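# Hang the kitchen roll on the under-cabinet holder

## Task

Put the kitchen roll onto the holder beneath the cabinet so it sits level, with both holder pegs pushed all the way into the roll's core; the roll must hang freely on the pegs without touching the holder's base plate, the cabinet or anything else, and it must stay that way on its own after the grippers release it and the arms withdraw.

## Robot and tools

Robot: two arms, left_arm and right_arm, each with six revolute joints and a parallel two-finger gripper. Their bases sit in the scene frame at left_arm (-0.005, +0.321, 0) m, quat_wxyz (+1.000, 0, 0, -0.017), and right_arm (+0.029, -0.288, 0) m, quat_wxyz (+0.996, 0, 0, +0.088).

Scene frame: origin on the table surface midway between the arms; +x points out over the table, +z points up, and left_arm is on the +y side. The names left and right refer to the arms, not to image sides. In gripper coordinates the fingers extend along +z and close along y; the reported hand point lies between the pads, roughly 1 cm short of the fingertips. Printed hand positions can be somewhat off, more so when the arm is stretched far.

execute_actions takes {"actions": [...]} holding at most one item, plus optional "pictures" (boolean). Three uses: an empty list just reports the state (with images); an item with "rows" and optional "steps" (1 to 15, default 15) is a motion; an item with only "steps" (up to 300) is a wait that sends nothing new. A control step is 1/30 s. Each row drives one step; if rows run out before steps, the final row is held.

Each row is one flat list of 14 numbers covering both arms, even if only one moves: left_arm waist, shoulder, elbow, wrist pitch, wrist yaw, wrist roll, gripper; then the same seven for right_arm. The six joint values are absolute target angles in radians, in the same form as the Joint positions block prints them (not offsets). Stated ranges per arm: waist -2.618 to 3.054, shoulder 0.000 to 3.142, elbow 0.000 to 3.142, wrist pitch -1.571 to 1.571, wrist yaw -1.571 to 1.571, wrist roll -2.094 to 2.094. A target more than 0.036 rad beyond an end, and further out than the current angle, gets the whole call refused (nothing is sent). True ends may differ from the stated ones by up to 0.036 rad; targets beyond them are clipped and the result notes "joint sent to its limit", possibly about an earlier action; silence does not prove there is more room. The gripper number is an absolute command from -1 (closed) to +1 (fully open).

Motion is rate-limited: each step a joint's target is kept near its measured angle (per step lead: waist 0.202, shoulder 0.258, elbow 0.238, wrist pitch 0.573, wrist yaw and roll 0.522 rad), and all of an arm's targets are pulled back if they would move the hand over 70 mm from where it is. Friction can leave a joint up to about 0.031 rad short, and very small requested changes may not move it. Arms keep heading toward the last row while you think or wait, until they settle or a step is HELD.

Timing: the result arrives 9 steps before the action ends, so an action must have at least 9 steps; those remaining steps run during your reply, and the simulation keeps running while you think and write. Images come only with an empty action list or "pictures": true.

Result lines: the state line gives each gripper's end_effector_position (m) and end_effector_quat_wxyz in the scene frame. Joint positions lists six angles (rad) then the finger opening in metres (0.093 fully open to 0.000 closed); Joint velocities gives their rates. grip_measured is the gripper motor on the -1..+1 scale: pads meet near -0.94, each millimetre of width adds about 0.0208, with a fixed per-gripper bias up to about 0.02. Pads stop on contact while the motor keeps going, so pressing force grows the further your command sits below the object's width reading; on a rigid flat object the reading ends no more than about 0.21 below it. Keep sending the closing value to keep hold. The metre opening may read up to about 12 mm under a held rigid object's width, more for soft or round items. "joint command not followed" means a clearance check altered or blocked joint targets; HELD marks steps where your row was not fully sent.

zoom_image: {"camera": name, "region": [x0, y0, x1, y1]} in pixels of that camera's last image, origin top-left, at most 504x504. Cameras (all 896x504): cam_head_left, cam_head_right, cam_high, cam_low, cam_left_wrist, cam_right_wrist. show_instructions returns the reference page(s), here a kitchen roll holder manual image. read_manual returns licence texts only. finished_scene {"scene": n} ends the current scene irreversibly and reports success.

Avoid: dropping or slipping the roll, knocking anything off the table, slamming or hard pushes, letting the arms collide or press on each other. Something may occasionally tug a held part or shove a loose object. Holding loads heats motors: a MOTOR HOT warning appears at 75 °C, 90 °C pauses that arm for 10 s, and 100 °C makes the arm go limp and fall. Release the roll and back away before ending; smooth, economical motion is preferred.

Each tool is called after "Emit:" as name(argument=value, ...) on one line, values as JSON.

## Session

Emit:
execute_actions(actions=[])

Emit:
show_instructions()

Scene clock: 0.00 s of 6000.00 s.
left_arm: end_effector_position=(+0.3282, +0.1631, +0.2913) grip_measured=+0.980 end_effector_quat_wxyz=(+0.567, +0.606, +0.500, -0.245) | right_arm: end_effector_position=(+0.0690, -0.4377, +0.1723) grip_measured=+1.000 end_effector_quat_wxyz=(+0.023, +0.166, +0.958, -0.232)
Joint positions: left_arm=[ 0.03   1.417  1.197 -0.49   1.201  1.149  0.092] | right_arm=[-1.191  0.744  0.905 -1.341  0.27  -0.725  0.093]
Joint velocities: left_arm=[ 0.007 -0.012 -0.002  0.007 -0.022 -0.051  0.   ] | right_arm=[-0.012 -0.002 -0.007 -0.007 -0.051 -0.007  0.   ]

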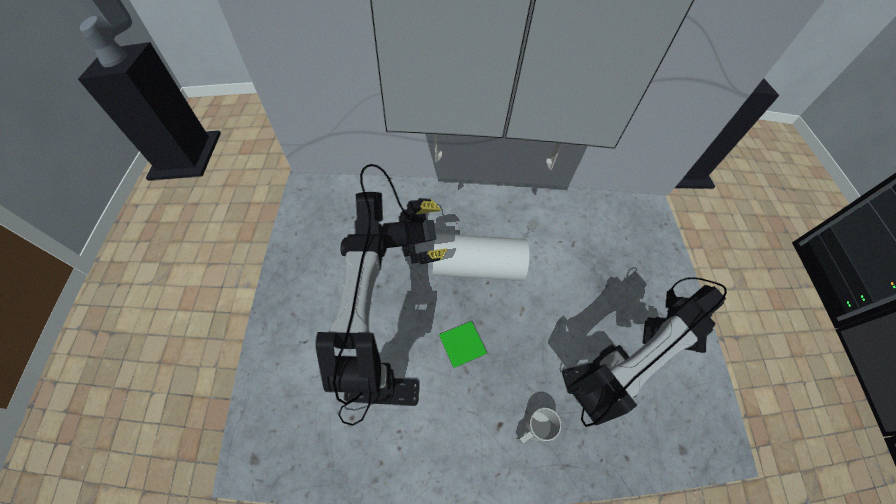

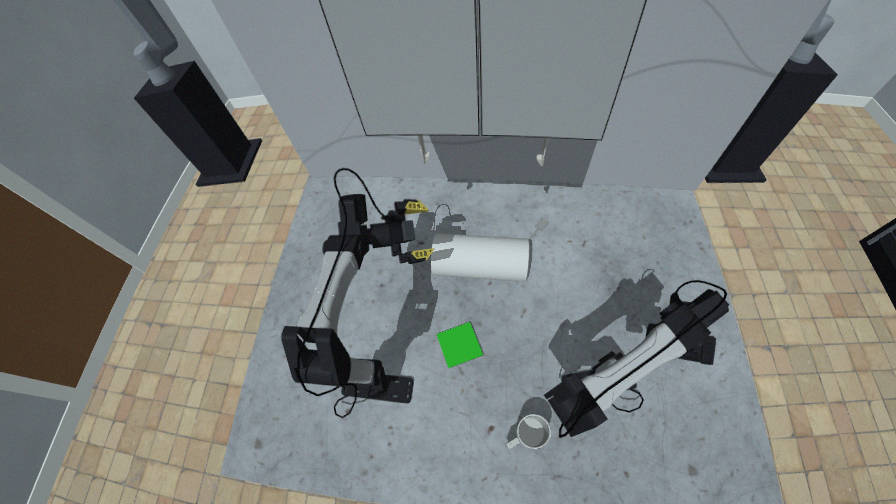

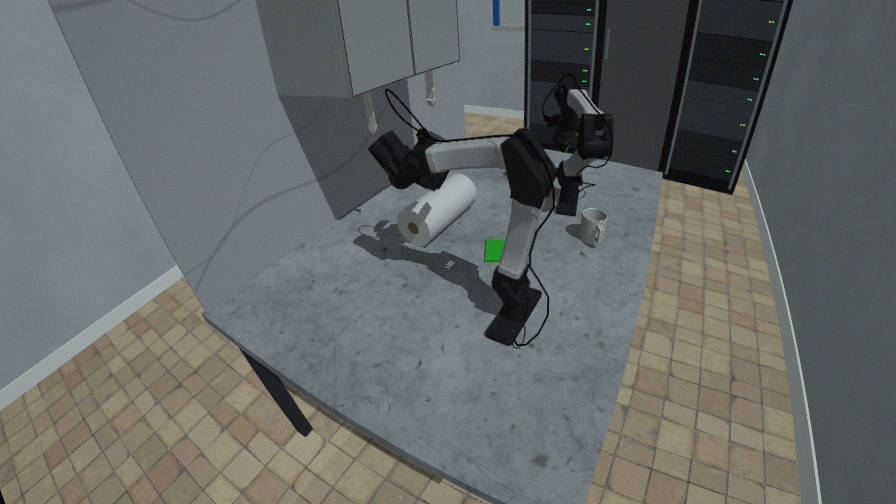

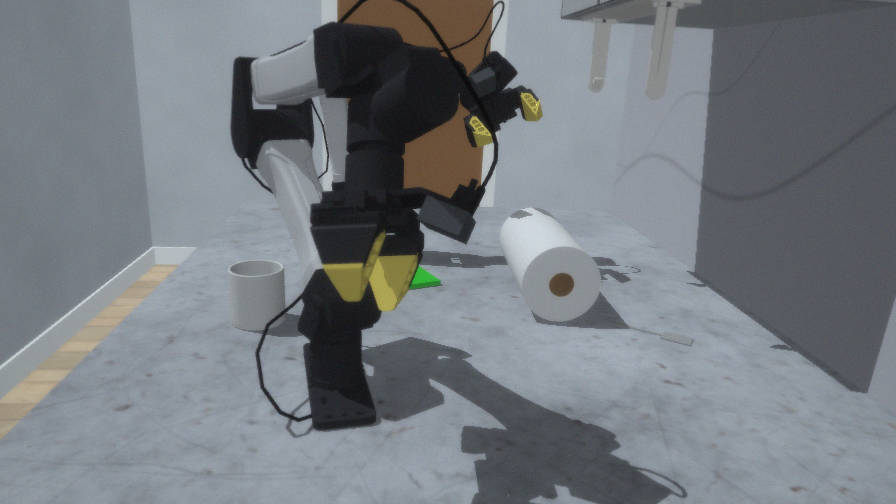

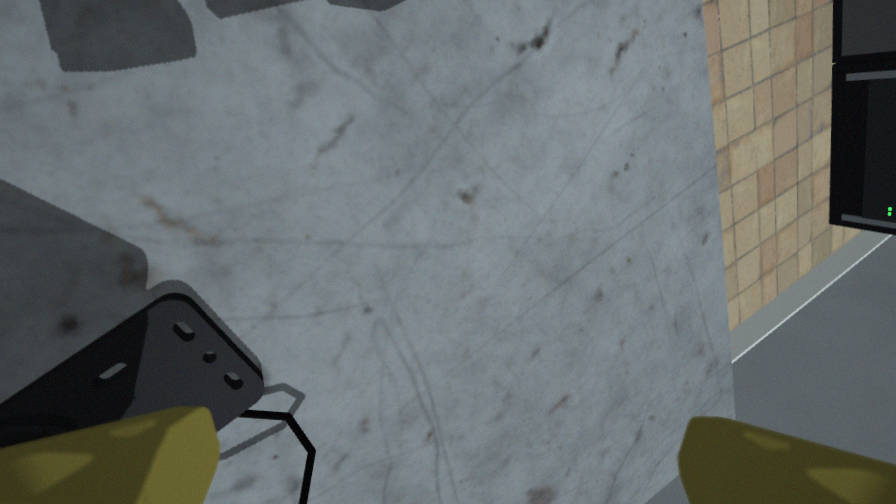

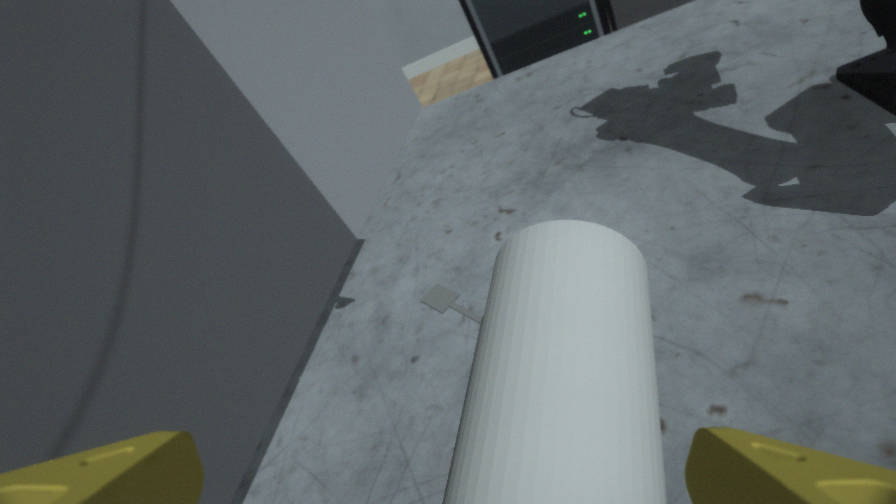

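Reference images for this scene: kitchen roll holder manual.

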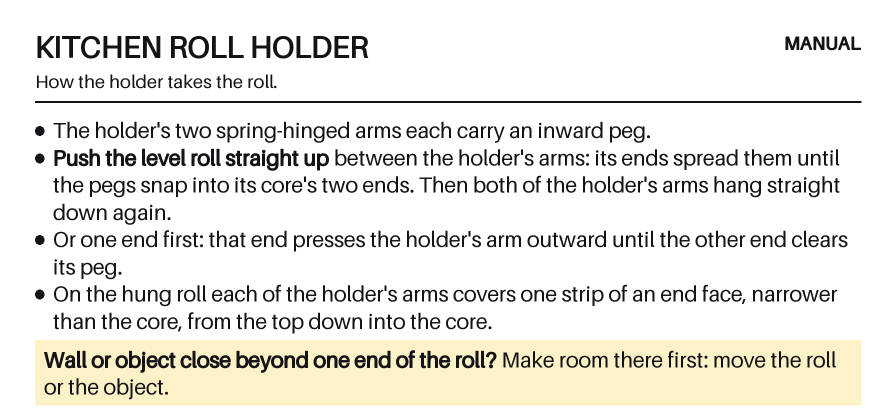

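Emit:
execute_actions(actions=[{"rows":[[0.28,1.6,1.0,0.6,1.575,0,0.31,-0.32,1.6,0.9,0.7,-1.5,0,0.31]],"steps":15}])

Emit:
execute_actions(actions=[{"steps":35}])

Emit:
execute_actions(actions=[{"rows":[[0.28,2.2,0.96,1.3,1.575,0,0.31,-0.32,2.17,0.85,1.37,-1.5,0,0.31]],"steps":15}])

Emit:
execute_actions(actions=[{"rows":[[0.27,2.24,0.95,1.33,1.575,0,0.31,-0.31,2.21,0.84,1.4,-1.5,0,0.31],[0.26,2.27,0.95,1.36,1.575,0,0.31,-0.3,2.24,0.84,1.43,-1.5,0,0.31],[0.25,2.3,0.95,1.39,1.575,0,0.31,-0.29,2.27,0.84,1.46,-1.5,0,0.31],[0.24,2.33,0.95,1.42,1.575,0,0.31,-0.28,2.3,0.84,1.49,-1.5,0,0.31],[0.23,2.36,0.95,1.44,1.575,0,0.31,-0.27,2.33,0.84,1.51,-1.5,0,0.31],[0.23,2.385,0.95,1.45,1.575,0,0.31,-0.26,2.36,0.84,1.525,-1.5,0,0.31]],"steps":15}])

Emit:
execute_actions(actions=[{"steps":28}], pictures=true)

Scene clock: 1.03 s of 6000.00 s.
left_arm: end_effector_position=(+0.3737, +0.2431, +0.2494) grip_measured=+0.313 end_effector_quat_wxyz=(+0.588, +0.456, +0.565, -0.356) | right_arm: end_effector_position=(+0.1816, -0.4532, +0.1621) grip_measured=+0.313 end_effector_quat_wxyz=(+0.191, +0.185, +0.954, -0.140)
Joint positions: left_arm=[0.277 1.602 1.02  0.1   1.454 0.614 0.06 ] | right_arm=[-1.     0.947  0.905 -1.051  0.001 -0.441  0.06 ]
Joint velocities: left_arm=[ 0.632  0.867 -0.593  2.718  0.432 -2.835 -0.   ] | right_arm=[ 1.013  1.223 -0.002  1.619 -1.473  1.458 -0.003]
Steps of this call (steps 1 to 25: nothing new was sent; steps 26 to 31: the first 6 steps of this action). Readings (joint positions):
26: left_arm=[0.049 1.427 1.171 -0.416 1.257 1.084] | right_arm=[-1.175 0.756 0.905 -1.321 0.240 -0.685]
27: left_arm=[0.092 1.448 1.139 -0.315 1.320 1.003] | right_arm=[-1.140 0.783 0.905 -1.274 0.193 -0.637]
29: left_arm=[0.204 1.525 1.071 -0.103 1.408 0.814] | right_arm=[-1.070 0.863 0.905 -1.164 0.098 -0.538]
31: the state above

Scene clock: 2.20 s of 6000.00 s.
left_arm: end_effector_position=(+0.3653, +0.2431, +0.2829) grip_measured=+0.313 end_effector_quat_wxyz=(+0.554, +0.426, +0.565, -0.439) | right_arm: end_effector_position=(+0.3902, -0.1697, +0.2686) grip_measured=+0.313 end_effector_quat_wxyz=(+0.554, -0.443, +0.552, +0.439)
Joint positions: left_arm=[0.286 1.609 0.995 0.584 1.569 0.007 0.06 ] | right_arm=[-0.316  1.591  0.905  0.685 -1.486 -0.007  0.06 ]
Joint velocities: left_arm=[-0.007  0.007 -0.017 -0.007 -0.007 -0.007 -0.   ] | right_arm=[-0.002  0.002 -0.022  0.007 -0.037 -0.051  0.   ]
Kept back: nothing.
Steps of this call (steps 1 to 9: the last 9 steps of your previous action; steps 10 to 35: the robot went on to your last target). Readings (joint positions):
1: left_arm=[0.291 1.625 1.005 0.185 1.470 0.514] | right_arm=[-0.964 0.991 0.905 -0.993 -0.049 -0.397]
2: left_arm=[0.295 1.636 0.997 0.254 1.485 0.415] | right_arm=[-0.928 1.034 0.905 -0.935 -0.099 -0.357]
4: left_arm=[0.291 1.633 0.995 0.366 1.511 0.267] | right_arm=[-0.855 1.124 0.905 -0.814 -0.201 -0.288]
8: left_arm=[0.286 1.610 0.995 0.502 1.547 0.113] | right_arm=[-0.702 1.314 0.905 -0.559 -0.418 -0.184]
35: the state above

Scene clock: 2.40 s of 6000.00 s.
left_arm: end_effector_position=(+0.4103, +0.2543, +0.1817) grip_measured=+0.313 end_effector_quat_wxyz=(+0.575, +0.457, +0.540, -0.411) | right_arm: end_effector_position=(+0.4290, -0.1750, +0.1717) grip_measured=+0.313 end_effector_quat_wxyz=(+0.572, -0.466, +0.529, +0.420)
Joint positions: left_arm=[0.285 2.01  0.996 1.093 1.574 0.004 0.06 ] | right_arm=[-0.316  1.992  0.898  1.179 -1.494 -0.004  0.06 ]
Joint velocities: left_arm=[-0.012  2.298 -0.017  1.018 -0.037 -0.022 -0.001] | right_arm=[-0.002  2.166 -0.105  0.886 -0.022 -0.007  0.   ]
Steps of this call (steps 1 to 6: the first 6 steps of this action). Readings (joint positions):
1: left_arm=[0.286 1.640 0.992 0.679 1.578 0.004] | right_arm=[-0.316 1.624 0.902 0.784 -1.495 -0.004]
2: left_arm=[0.285 1.696 0.996 0.812 1.578 0.004] | right_arm=[-0.316 1.682 0.902 0.919 -1.496 -0.004]
4: left_arm=[0.285 1.847 0.996 1.000 1.577 0.004] | right_arm=[-0.316 1.835 0.902 1.094 -1.496 -0.004]
6: the state above

Scene clock: 2.90 s of 6000.00 s.
left_arm: end_effector_position=(+0.4043, +0.2391, +0.0824) grip_measured=+0.313 end_effector_quat_wxyz=(+0.555, +0.447, +0.548, -0.439) | right_arm: end_effector_position=(+0.4180, -0.1645, +0.0829) grip_measured=+0.313 end_effector_quat_wxyz=(+0.552, -0.457, +0.539, +0.443)
Joint positions: left_arm=[0.25  2.311 0.952 1.37  1.571 0.004 0.06 ] | right_arm=[-0.292  2.275  0.848  1.449 -1.496 -0.004  0.06 ]
Joint velocities: left_arm=[-0.305  0.911 -0.022  0.447 -0.007  0.007 -0.001] | right_arm=[ 0.276  0.906 -0.012  0.564 -0.007  0.007 -0.001]
Steps of this call (steps 1 to 9: the last 9 steps of your previous action; steps 10 to 15: the first 6 steps of this action). Readings (joint positions):
10: left_arm=[0.284 2.225 0.952 1.252 1.571 0.004] | right_arm=[-0.316 2.186 0.848 1.335 -1.496 -0.004]
11: left_arm=[0.282 2.227 0.952 1.275 1.571 0.004] | right_arm=[-0.315 2.190 0.848 1.354 -1.496 -0.004]
13: left_arm=[0.270 2.256 0.952 1.325 1.571 0.004] | right_arm=[-0.309 2.219 0.848 1.404 -1.496 -0.004]
15: the state above

Scene clock: 3.83 s of 6000.00 s.
left_arm: end_effector_position=(+0.3987, +0.2301, +0.0558) grip_measured=+0.313 end_effector_quat_wxyz=(+0.545, +0.446, +0.548, -0.451) | right_arm: end_effector_position=(+0.4105, -0.1526, +0.0603) grip_measured=+0.313 end_effector_quat_wxyz=(+0.542, -0.462, +0.535, +0.455)
Joint positions: left_arm=[0.23  2.398 0.952 1.433 1.571 0.004 0.06 ] | right_arm=[-0.262  2.356  0.848  1.518 -1.497 -0.004  0.06 ]
Joint velocities: left_arm=[-0.027 -0.002  0.007  0.037  0.007  0.007  0.   ] | right_arm=[ 0.002  0.002 -0.002 -0.022 -0.051 -0.037  0.   ]
Kept back: nothing.
Steps of this call (steps 1 to 9: the last 9 steps of your previous action; steps 10 to 28: the robot went on to your last target). Readings (joint positions):
1: left_arm=[0.242 2.341 0.952 1.382 1.571 0.004] | right_arm=[-0.282 2.304 0.848 1.463 -1.496 -0.004]
2: left_arm=[0.235 2.366 0.952 1.388 1.571 0.004] | right_arm=[-0.273 2.329 0.848 1.469 -1.496 -0.004]
4: left_arm=[0.230 2.394 0.952 1.393 1.571 0.004] | right_arm=[-0.263 2.355 0.848 1.475 -1.497 -0.004]
8: left_arm=[0.230 2.398 0.952 1.415 1.571 0.004] | right_arm=[-0.262 2.356 0.848 1.499 -1.497 -0.004]
28: the state above

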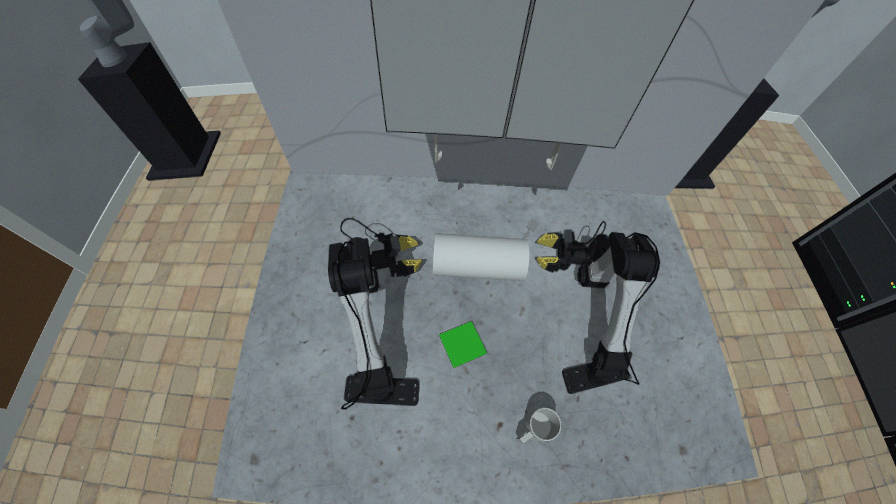

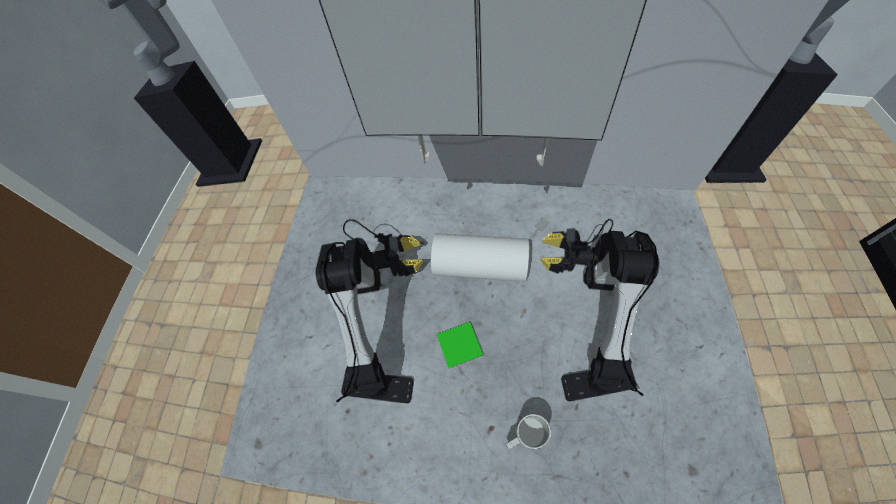

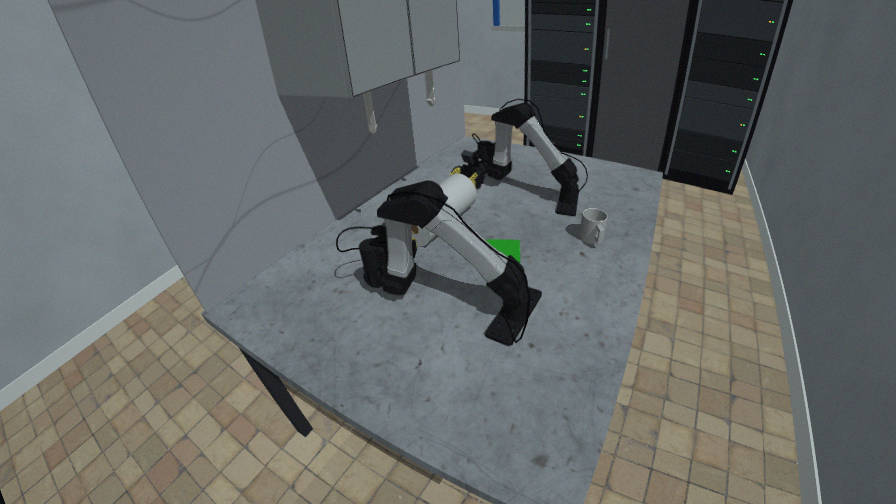

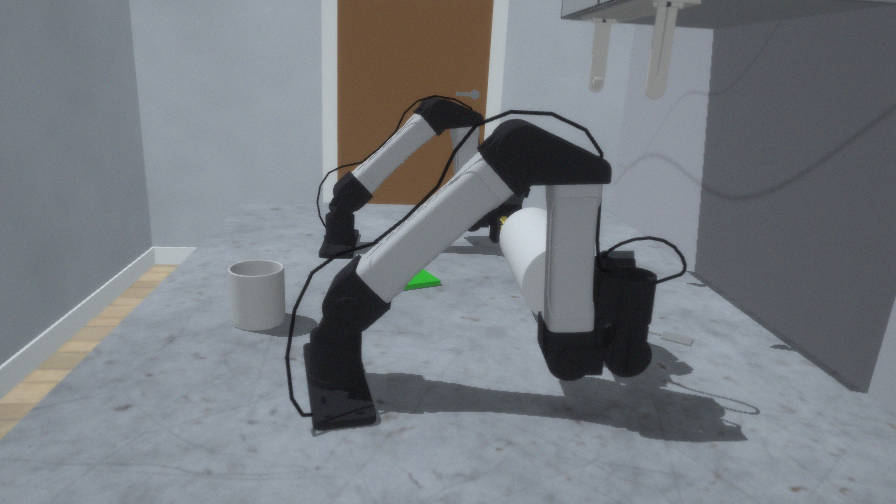

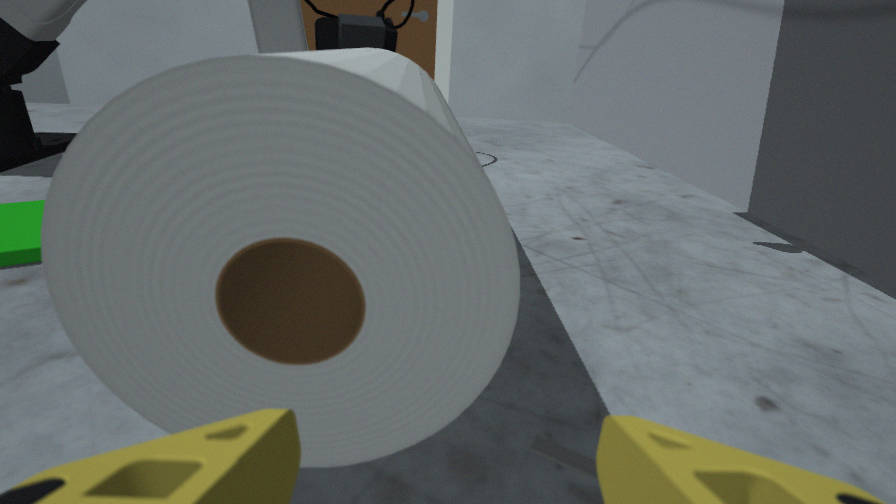

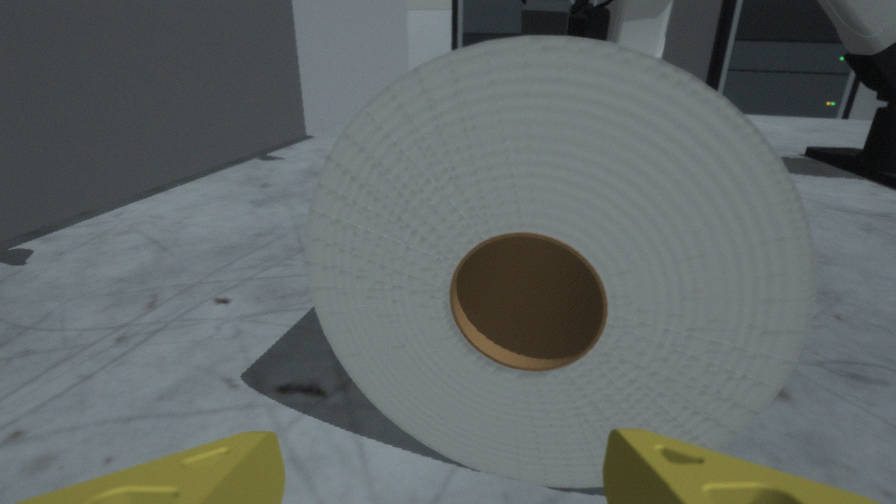

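Emit:
execute_actions(actions=[{"rows":[[0.22,2.385,0.95,1.45,1.575,0,0.31,-0.25,2.34,0.8,1.54,-1.49,0,0.31],[0.21,2.385,0.95,1.45,1.575,0,0.31,-0.24,2.33,0.77,1.55,-1.48,0,0.31],[0.2,2.385,0.95,1.45,1.575,0,0.31,-0.23,2.32,0.74,1.565,-1.47,0,0.31],[0.19,2.385,0.95,1.45,1.575,0,0.31,-0.22,2.32,0.73,1.565,-1.47,0,0.31],[0.18,2.385,0.95,1.45,1.575,0,0.31,-0.2,2.32,0.73,1.565,-1.47,0,0.31],[0.17,2.385,0.95,1.45,1.575,0,0.31,-0.18,2.32,0.73,1.565,-1.47,0,0.31],[0.16,2.385,0.95,1.45,1.575,0,0.31,-0.165,2.32,0.73,1.565,-1.47,0,0.31]],"steps":15}])

Emit:
execute_actions(actions=[{"steps":24}], pictures=true)

Scene clock: 4.63 s of 6000.00 s.
left_arm: end_effector_position=(+0.3958, +0.2181, +0.0558) grip_measured=+0.313 end_effector_quat_wxyz=(+0.538, +0.455, +0.542, -0.459) | right_arm: end_effector_position=(+0.3867, -0.1384, +0.0541) grip_measured=+0.313 end_effector_quat_wxyz=(+0.524, -0.455, +0.543, +0.473)
Joint positions: left_arm=[0.2   2.398 0.952 1.434 1.571 0.004 0.06 ] | right_arm=[-0.227  2.339  0.758  1.54  -1.483 -0.004  0.06 ]
Joint velocities: left_arm=[-0.335 -0.007  0.012  0.007 -0.037 -0.037 -0.   ] | right_arm=[ 0.466  0.002 -0.237  0.007  0.022 -0.007 -0.001]
joint sent to its limit (right arm) — the command would take joint 4 (wrist pitch) past its upper limit, so that joint was sent only as far as its limit.
Steps of this call (steps 1 to 15: the robot went on to your last target; steps 16 to 18: nothing new was sent; steps 19 to 24: the first 6 steps of this action). Readings (joint positions):
19: left_arm=[0.230 2.398 0.952 1.434 1.571 0.004] | right_arm=[-0.262 2.356 0.845 1.520 -1.495 -0.004]
20: left_arm=[0.229 2.398 0.952 1.434 1.571 0.004] | right_arm=[-0.261 2.354 0.834 1.524 -1.491 -0.004]
22: left_arm=[0.219 2.398 0.952 1.434 1.571 0.004] | right_arm=[-0.252 2.343 0.788 1.534 -1.484 -0.004]
24: the state above

Scene clock: 5.43 s of 6000.00 s.
left_arm: end_effector_position=(+0.3911, +0.2014, +0.0558) grip_measured=+0.313 end_effector_quat_wxyz=(+0.528, +0.466, +0.532, -0.470) | right_arm: end_effector_position=(+0.3755, -0.1159, +0.0538) grip_measured=+0.313 end_effector_quat_wxyz=(+0.510, -0.471, +0.529, +0.488)
Joint positions: left_arm=[0.158 2.398 0.952 1.434 1.571 0.004 0.06 ] | right_arm=[-0.162  2.339  0.75   1.55  -1.476 -0.004  0.06 ]
Joint velocities: left_arm=[-0.002  0.007  0.017 -0.037 -0.022 -0.037 -0.001] | right_arm=[-0.007 -0.002 -0.012  0.066  0.037 -0.022  0.001]
joint sent to its limit (right arm) — the command would take joint 4 (wrist pitch) past its upper limit, so that joint was sent only as far as its limit.
Kept back: nothing.
Steps of this call (steps 1 to 9: the last 9 steps of your previous action; steps 10 to 24: the robot went on to your last target). Readings (joint positions):
1: left_arm=[0.189 2.398 0.952 1.434 1.571 0.004] | right_arm=[-0.209 2.339 0.752 1.541 -1.482 -0.004]
2: left_arm=[0.177 2.398 0.952 1.434 1.571 0.004] | right_arm=[-0.191 2.339 0.750 1.542 -1.482 -0.004]
4: left_arm=[0.162 2.398 0.952 1.434 1.571 0.004] | right_arm=[-0.167 2.339 0.750 1.545 -1.481 -0.004]
8: left_arm=[0.158 2.398 0.952 1.434 1.571 0.004] | right_arm=[-0.162 2.339 0.750 1.548 -1.479 -0.004]
24: the state above

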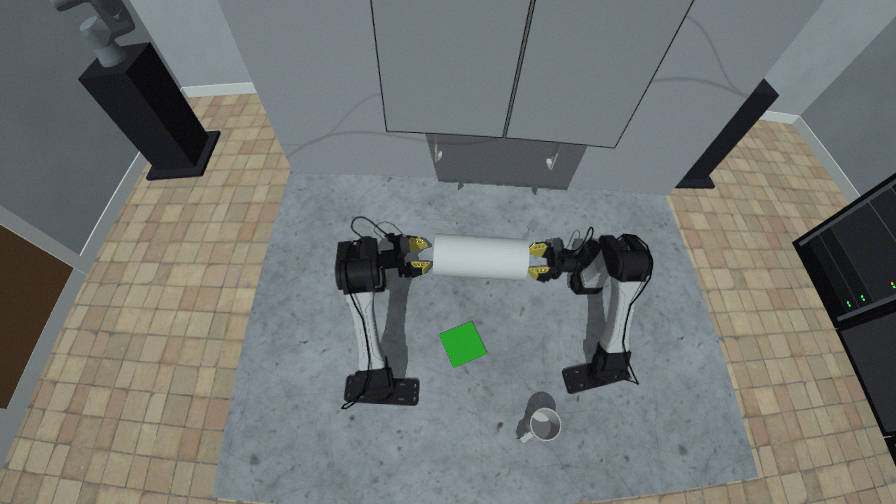

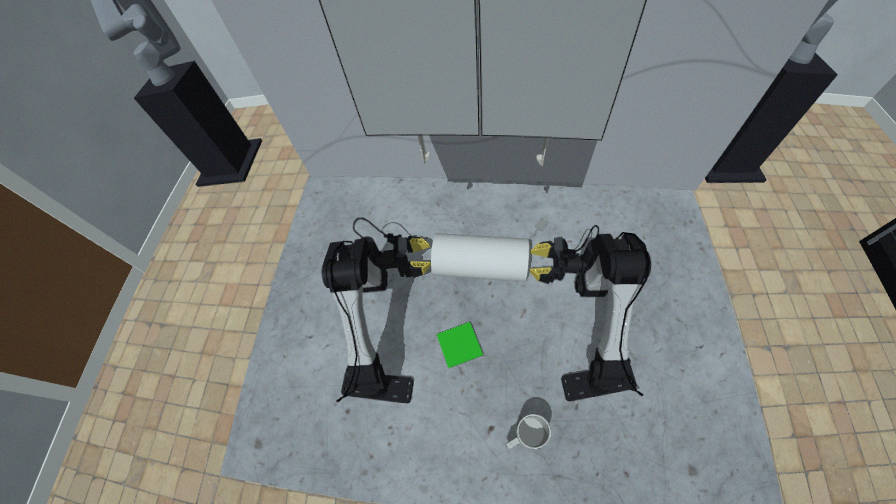

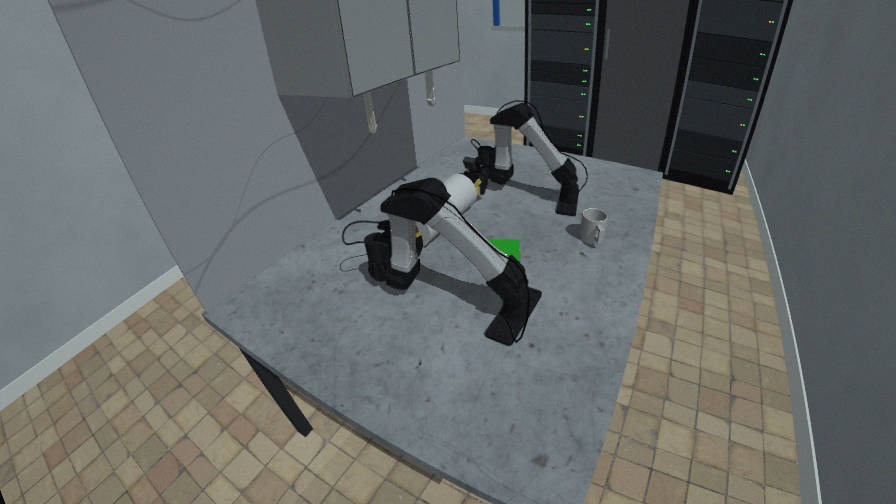

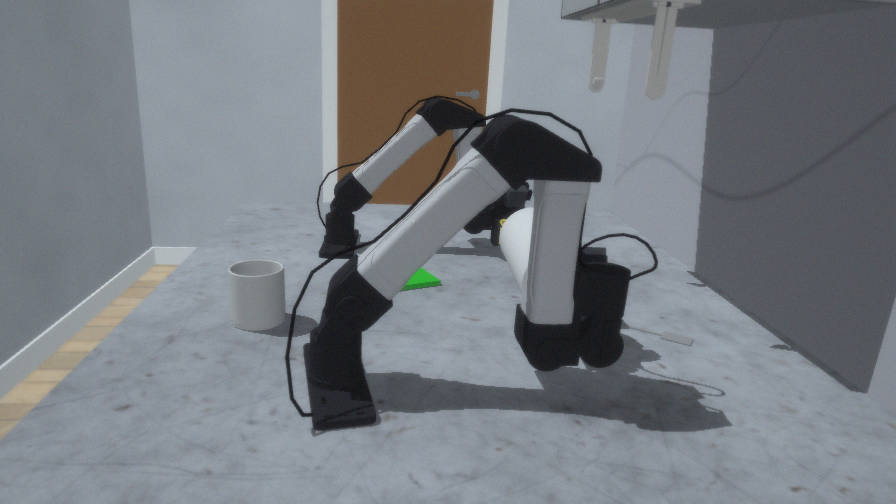

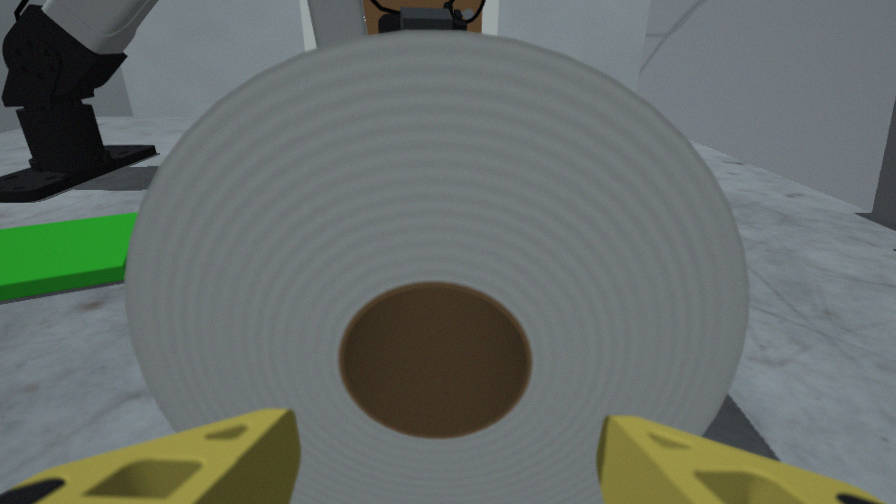

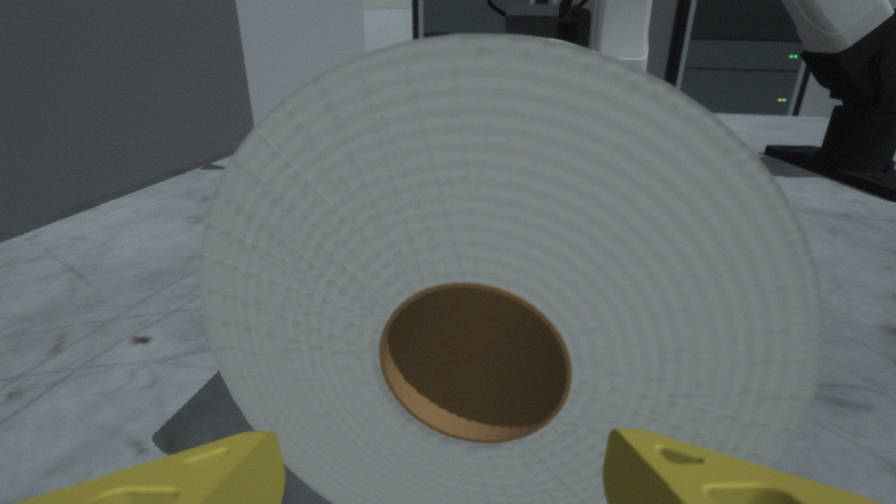

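Emit:
execute_actions(actions=[{"rows":[[0.15,2.385,0.95,1.44,1.575,0,0.31,-0.155,2.325,0.75,1.55,-1.46,0,0.31],[0.14,2.385,0.95,1.44,1.575,0,0.31,-0.148,2.325,0.75,1.55,-1.455,0,0.31],[0.13,2.385,0.95,1.44,1.575,0,0.31,-0.14,2.325,0.75,1.55,-1.455,0,0.31],[0.12,2.385,0.95,1.44,1.575,0,0.31,-0.13,2.325,0.75,1.55,-1.455,0,0.31],[0.11,2.385,0.95,1.44,1.575,0,0.31,-0.12,2.325,0.75,1.55,-1.455,0,0.31],[0.1,2.385,0.95,1.44,1.575,0,0.31,-0.11,2.325,0.75,1.55,-1.455,0,0.31],[0.09,2.385,0.95,1.44,1.575,0,0.31,-0.1,2.325,0.75,1.55,-1.455,0,0.31],[0.075,2.385,0.95,1.44,1.575,0,0.31,-0.085,2.325,0.75,1.55,-1.455,0,0.31],[0.06,2.385,0.95,1.44,1.575,0,0.31,-0.07,2.325,0.75,1.55,-1.455,0,0.31],[0.04,2.385,0.95,1.44,1.575,0,0.31,-0.05,2.325,0.75,1.55,-1.455,0,0.31],[0.02,2.385,0.95,1.44,1.575,0,0.31,-0.03,2.325,0.75,1.55,-1.455,0,0.31],[0,2.385,0.95,1.44,1.575,0,0.31,-0.015,2.325,0.75,1.55,-1.455,0,0.31]],"steps":15}])

Emit:
execute_actions(actions=[{"steps":16}], pictures=true)

Scene clock: 6.27 s of 6000.00 s.
left_arm: end_effector_position=(+0.3876, +0.1904, +0.0558) grip_measured=+0.313 end_effector_quat_wxyz=(+0.522, +0.473, +0.525, -0.477) | right_arm: end_effector_position=(+0.3735, -0.1084, +0.0537) grip_measured=+0.313 end_effector_quat_wxyz=(+0.508, -0.474, +0.527, +0.490)
Joint positions: left_arm=[0.131 2.398 0.952 1.434 1.571 0.004 0.06 ] | right_arm=[-0.14   2.339  0.75   1.55  -1.465 -0.004  0.06 ]
Joint velocities: left_arm=[-0.305 -0.012  0.002 -0.037  0.051 -0.037 -0.   ] | right_arm=[ 0.281 -0.017  0.002  0.007  0.051  0.022 -0.001]
joint sent to its limit (right arm) — the command would take joint 4 (wrist pitch) past its upper limit, so that joint was sent only as far as its limit.
Steps of this call (steps 1 to 15: the robot went on to your last target; steps 16 to 19: nothing new was sent; steps 20 to 25: the first 6 steps of this action). Readings (joint positions):
20: left_arm=[0.158 2.398 0.952 1.434 1.571 0.004] | right_arm=[-0.162 2.339 0.750 1.550 -1.475 -0.004]
21: left_arm=[0.158 2.398 0.952 1.434 1.571 0.004] | right_arm=[-0.162 2.339 0.750 1.550 -1.472 -0.004]
23: left_arm=[0.149 2.398 0.952 1.434 1.571 0.004] | right_arm=[-0.156 2.339 0.750 1.550 -1.468 -0.004]
25: the state above

Scene clock: 6.80 s of 6000.00 s.
left_arm: end_effector_position=(+0.3825, +0.1816, +0.0558) grip_measured=+0.312 end_effector_quat_wxyz=(+0.514, +0.482, +0.517, -0.486) | right_arm: end_effector_position=(+0.3726, -0.1019, +0.0536) grip_measured=+0.313 end_effector_quat_wxyz=(+0.507, -0.475, +0.526, +0.491)
Joint positions: left_arm=[0.108 2.398 0.952 1.434 1.584 0.004 0.06 ] | right_arm=[-0.121  2.339  0.75   1.55  -1.449 -0.004  0.06 ]
Joint velocities: left_arm=[-0.002 -0.012 -0.002  0.007  0.007  0.051 -0.001] | right_arm=[-0.017  0.002 -0.012  0.081 -0.022 -0.007  0.   ]
Kept back: nothing.
Steps of this call (steps 1 to 9: the last 9 steps of your previous action; steps 10 to 16: the robot went on to your last target). Readings (joint positions):
1: left_arm=[0.120 2.398 0.952 1.434 1.572 0.004] | right_arm=[-0.130 2.339 0.750 1.550 -1.462 -0.004]
2: left_arm=[0.116 2.398 0.952 1.434 1.579 0.004] | right_arm=[-0.127 2.339 0.750 1.550 -1.458 -0.004]
4: left_arm=[0.114 2.398 0.952 1.434 1.584 0.004] | right_arm=[-0.125 2.339 0.750 1.550 -1.455 -0.004]
8: left_arm=[0.108 2.398 0.952 1.434 1.584 0.004] | right_arm=[-0.121 2.339 0.750 1.550 -1.449 -0.004]
16: the state above

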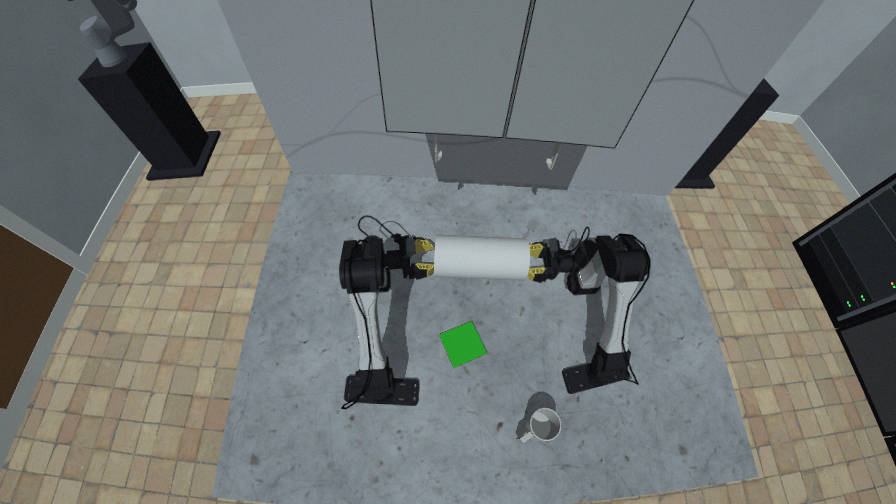

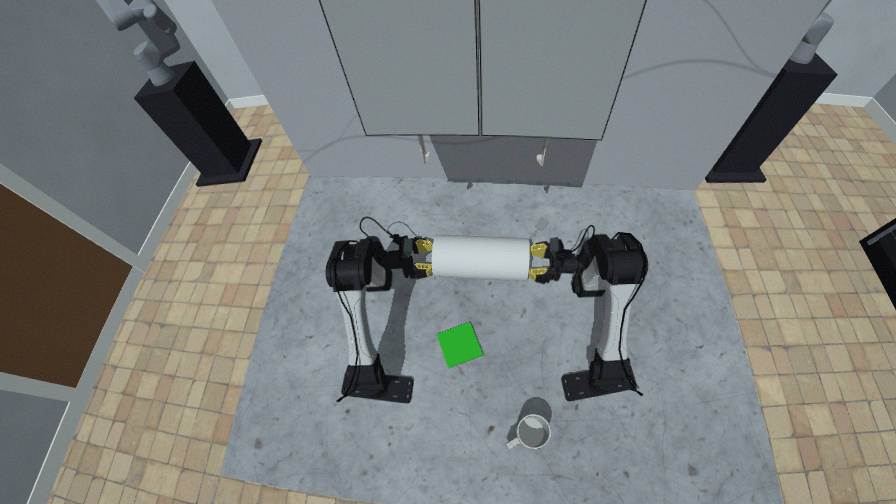

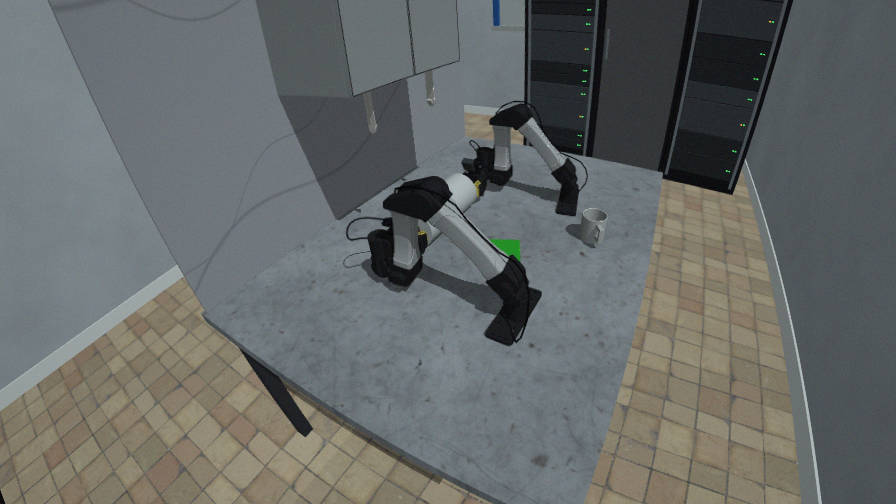

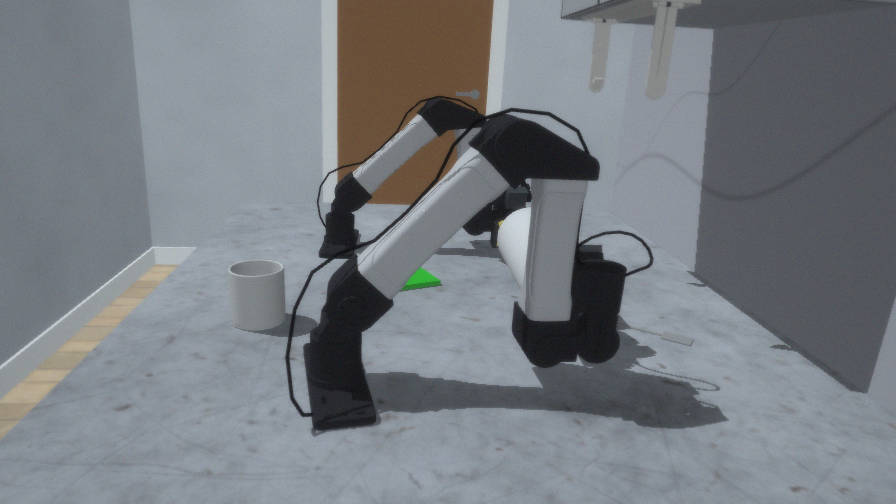

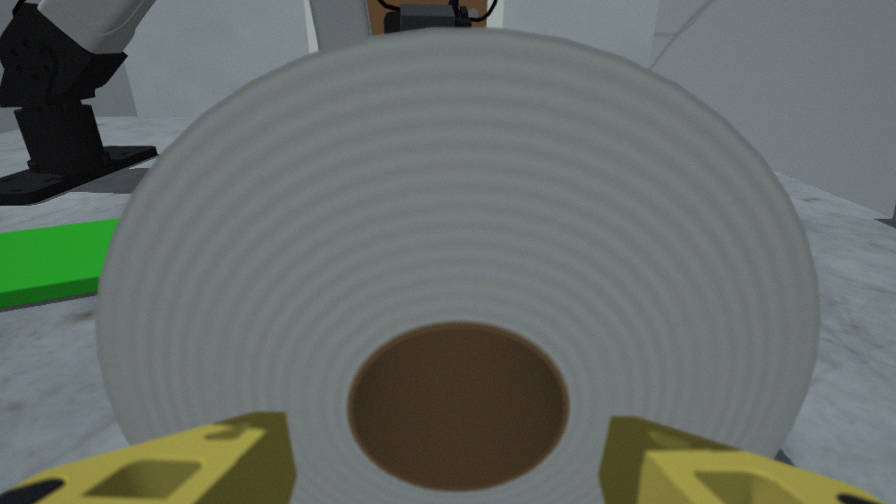

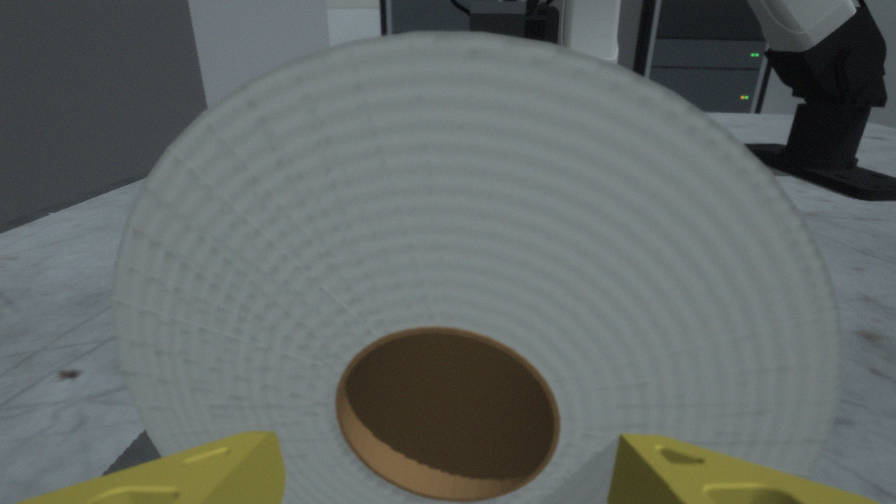

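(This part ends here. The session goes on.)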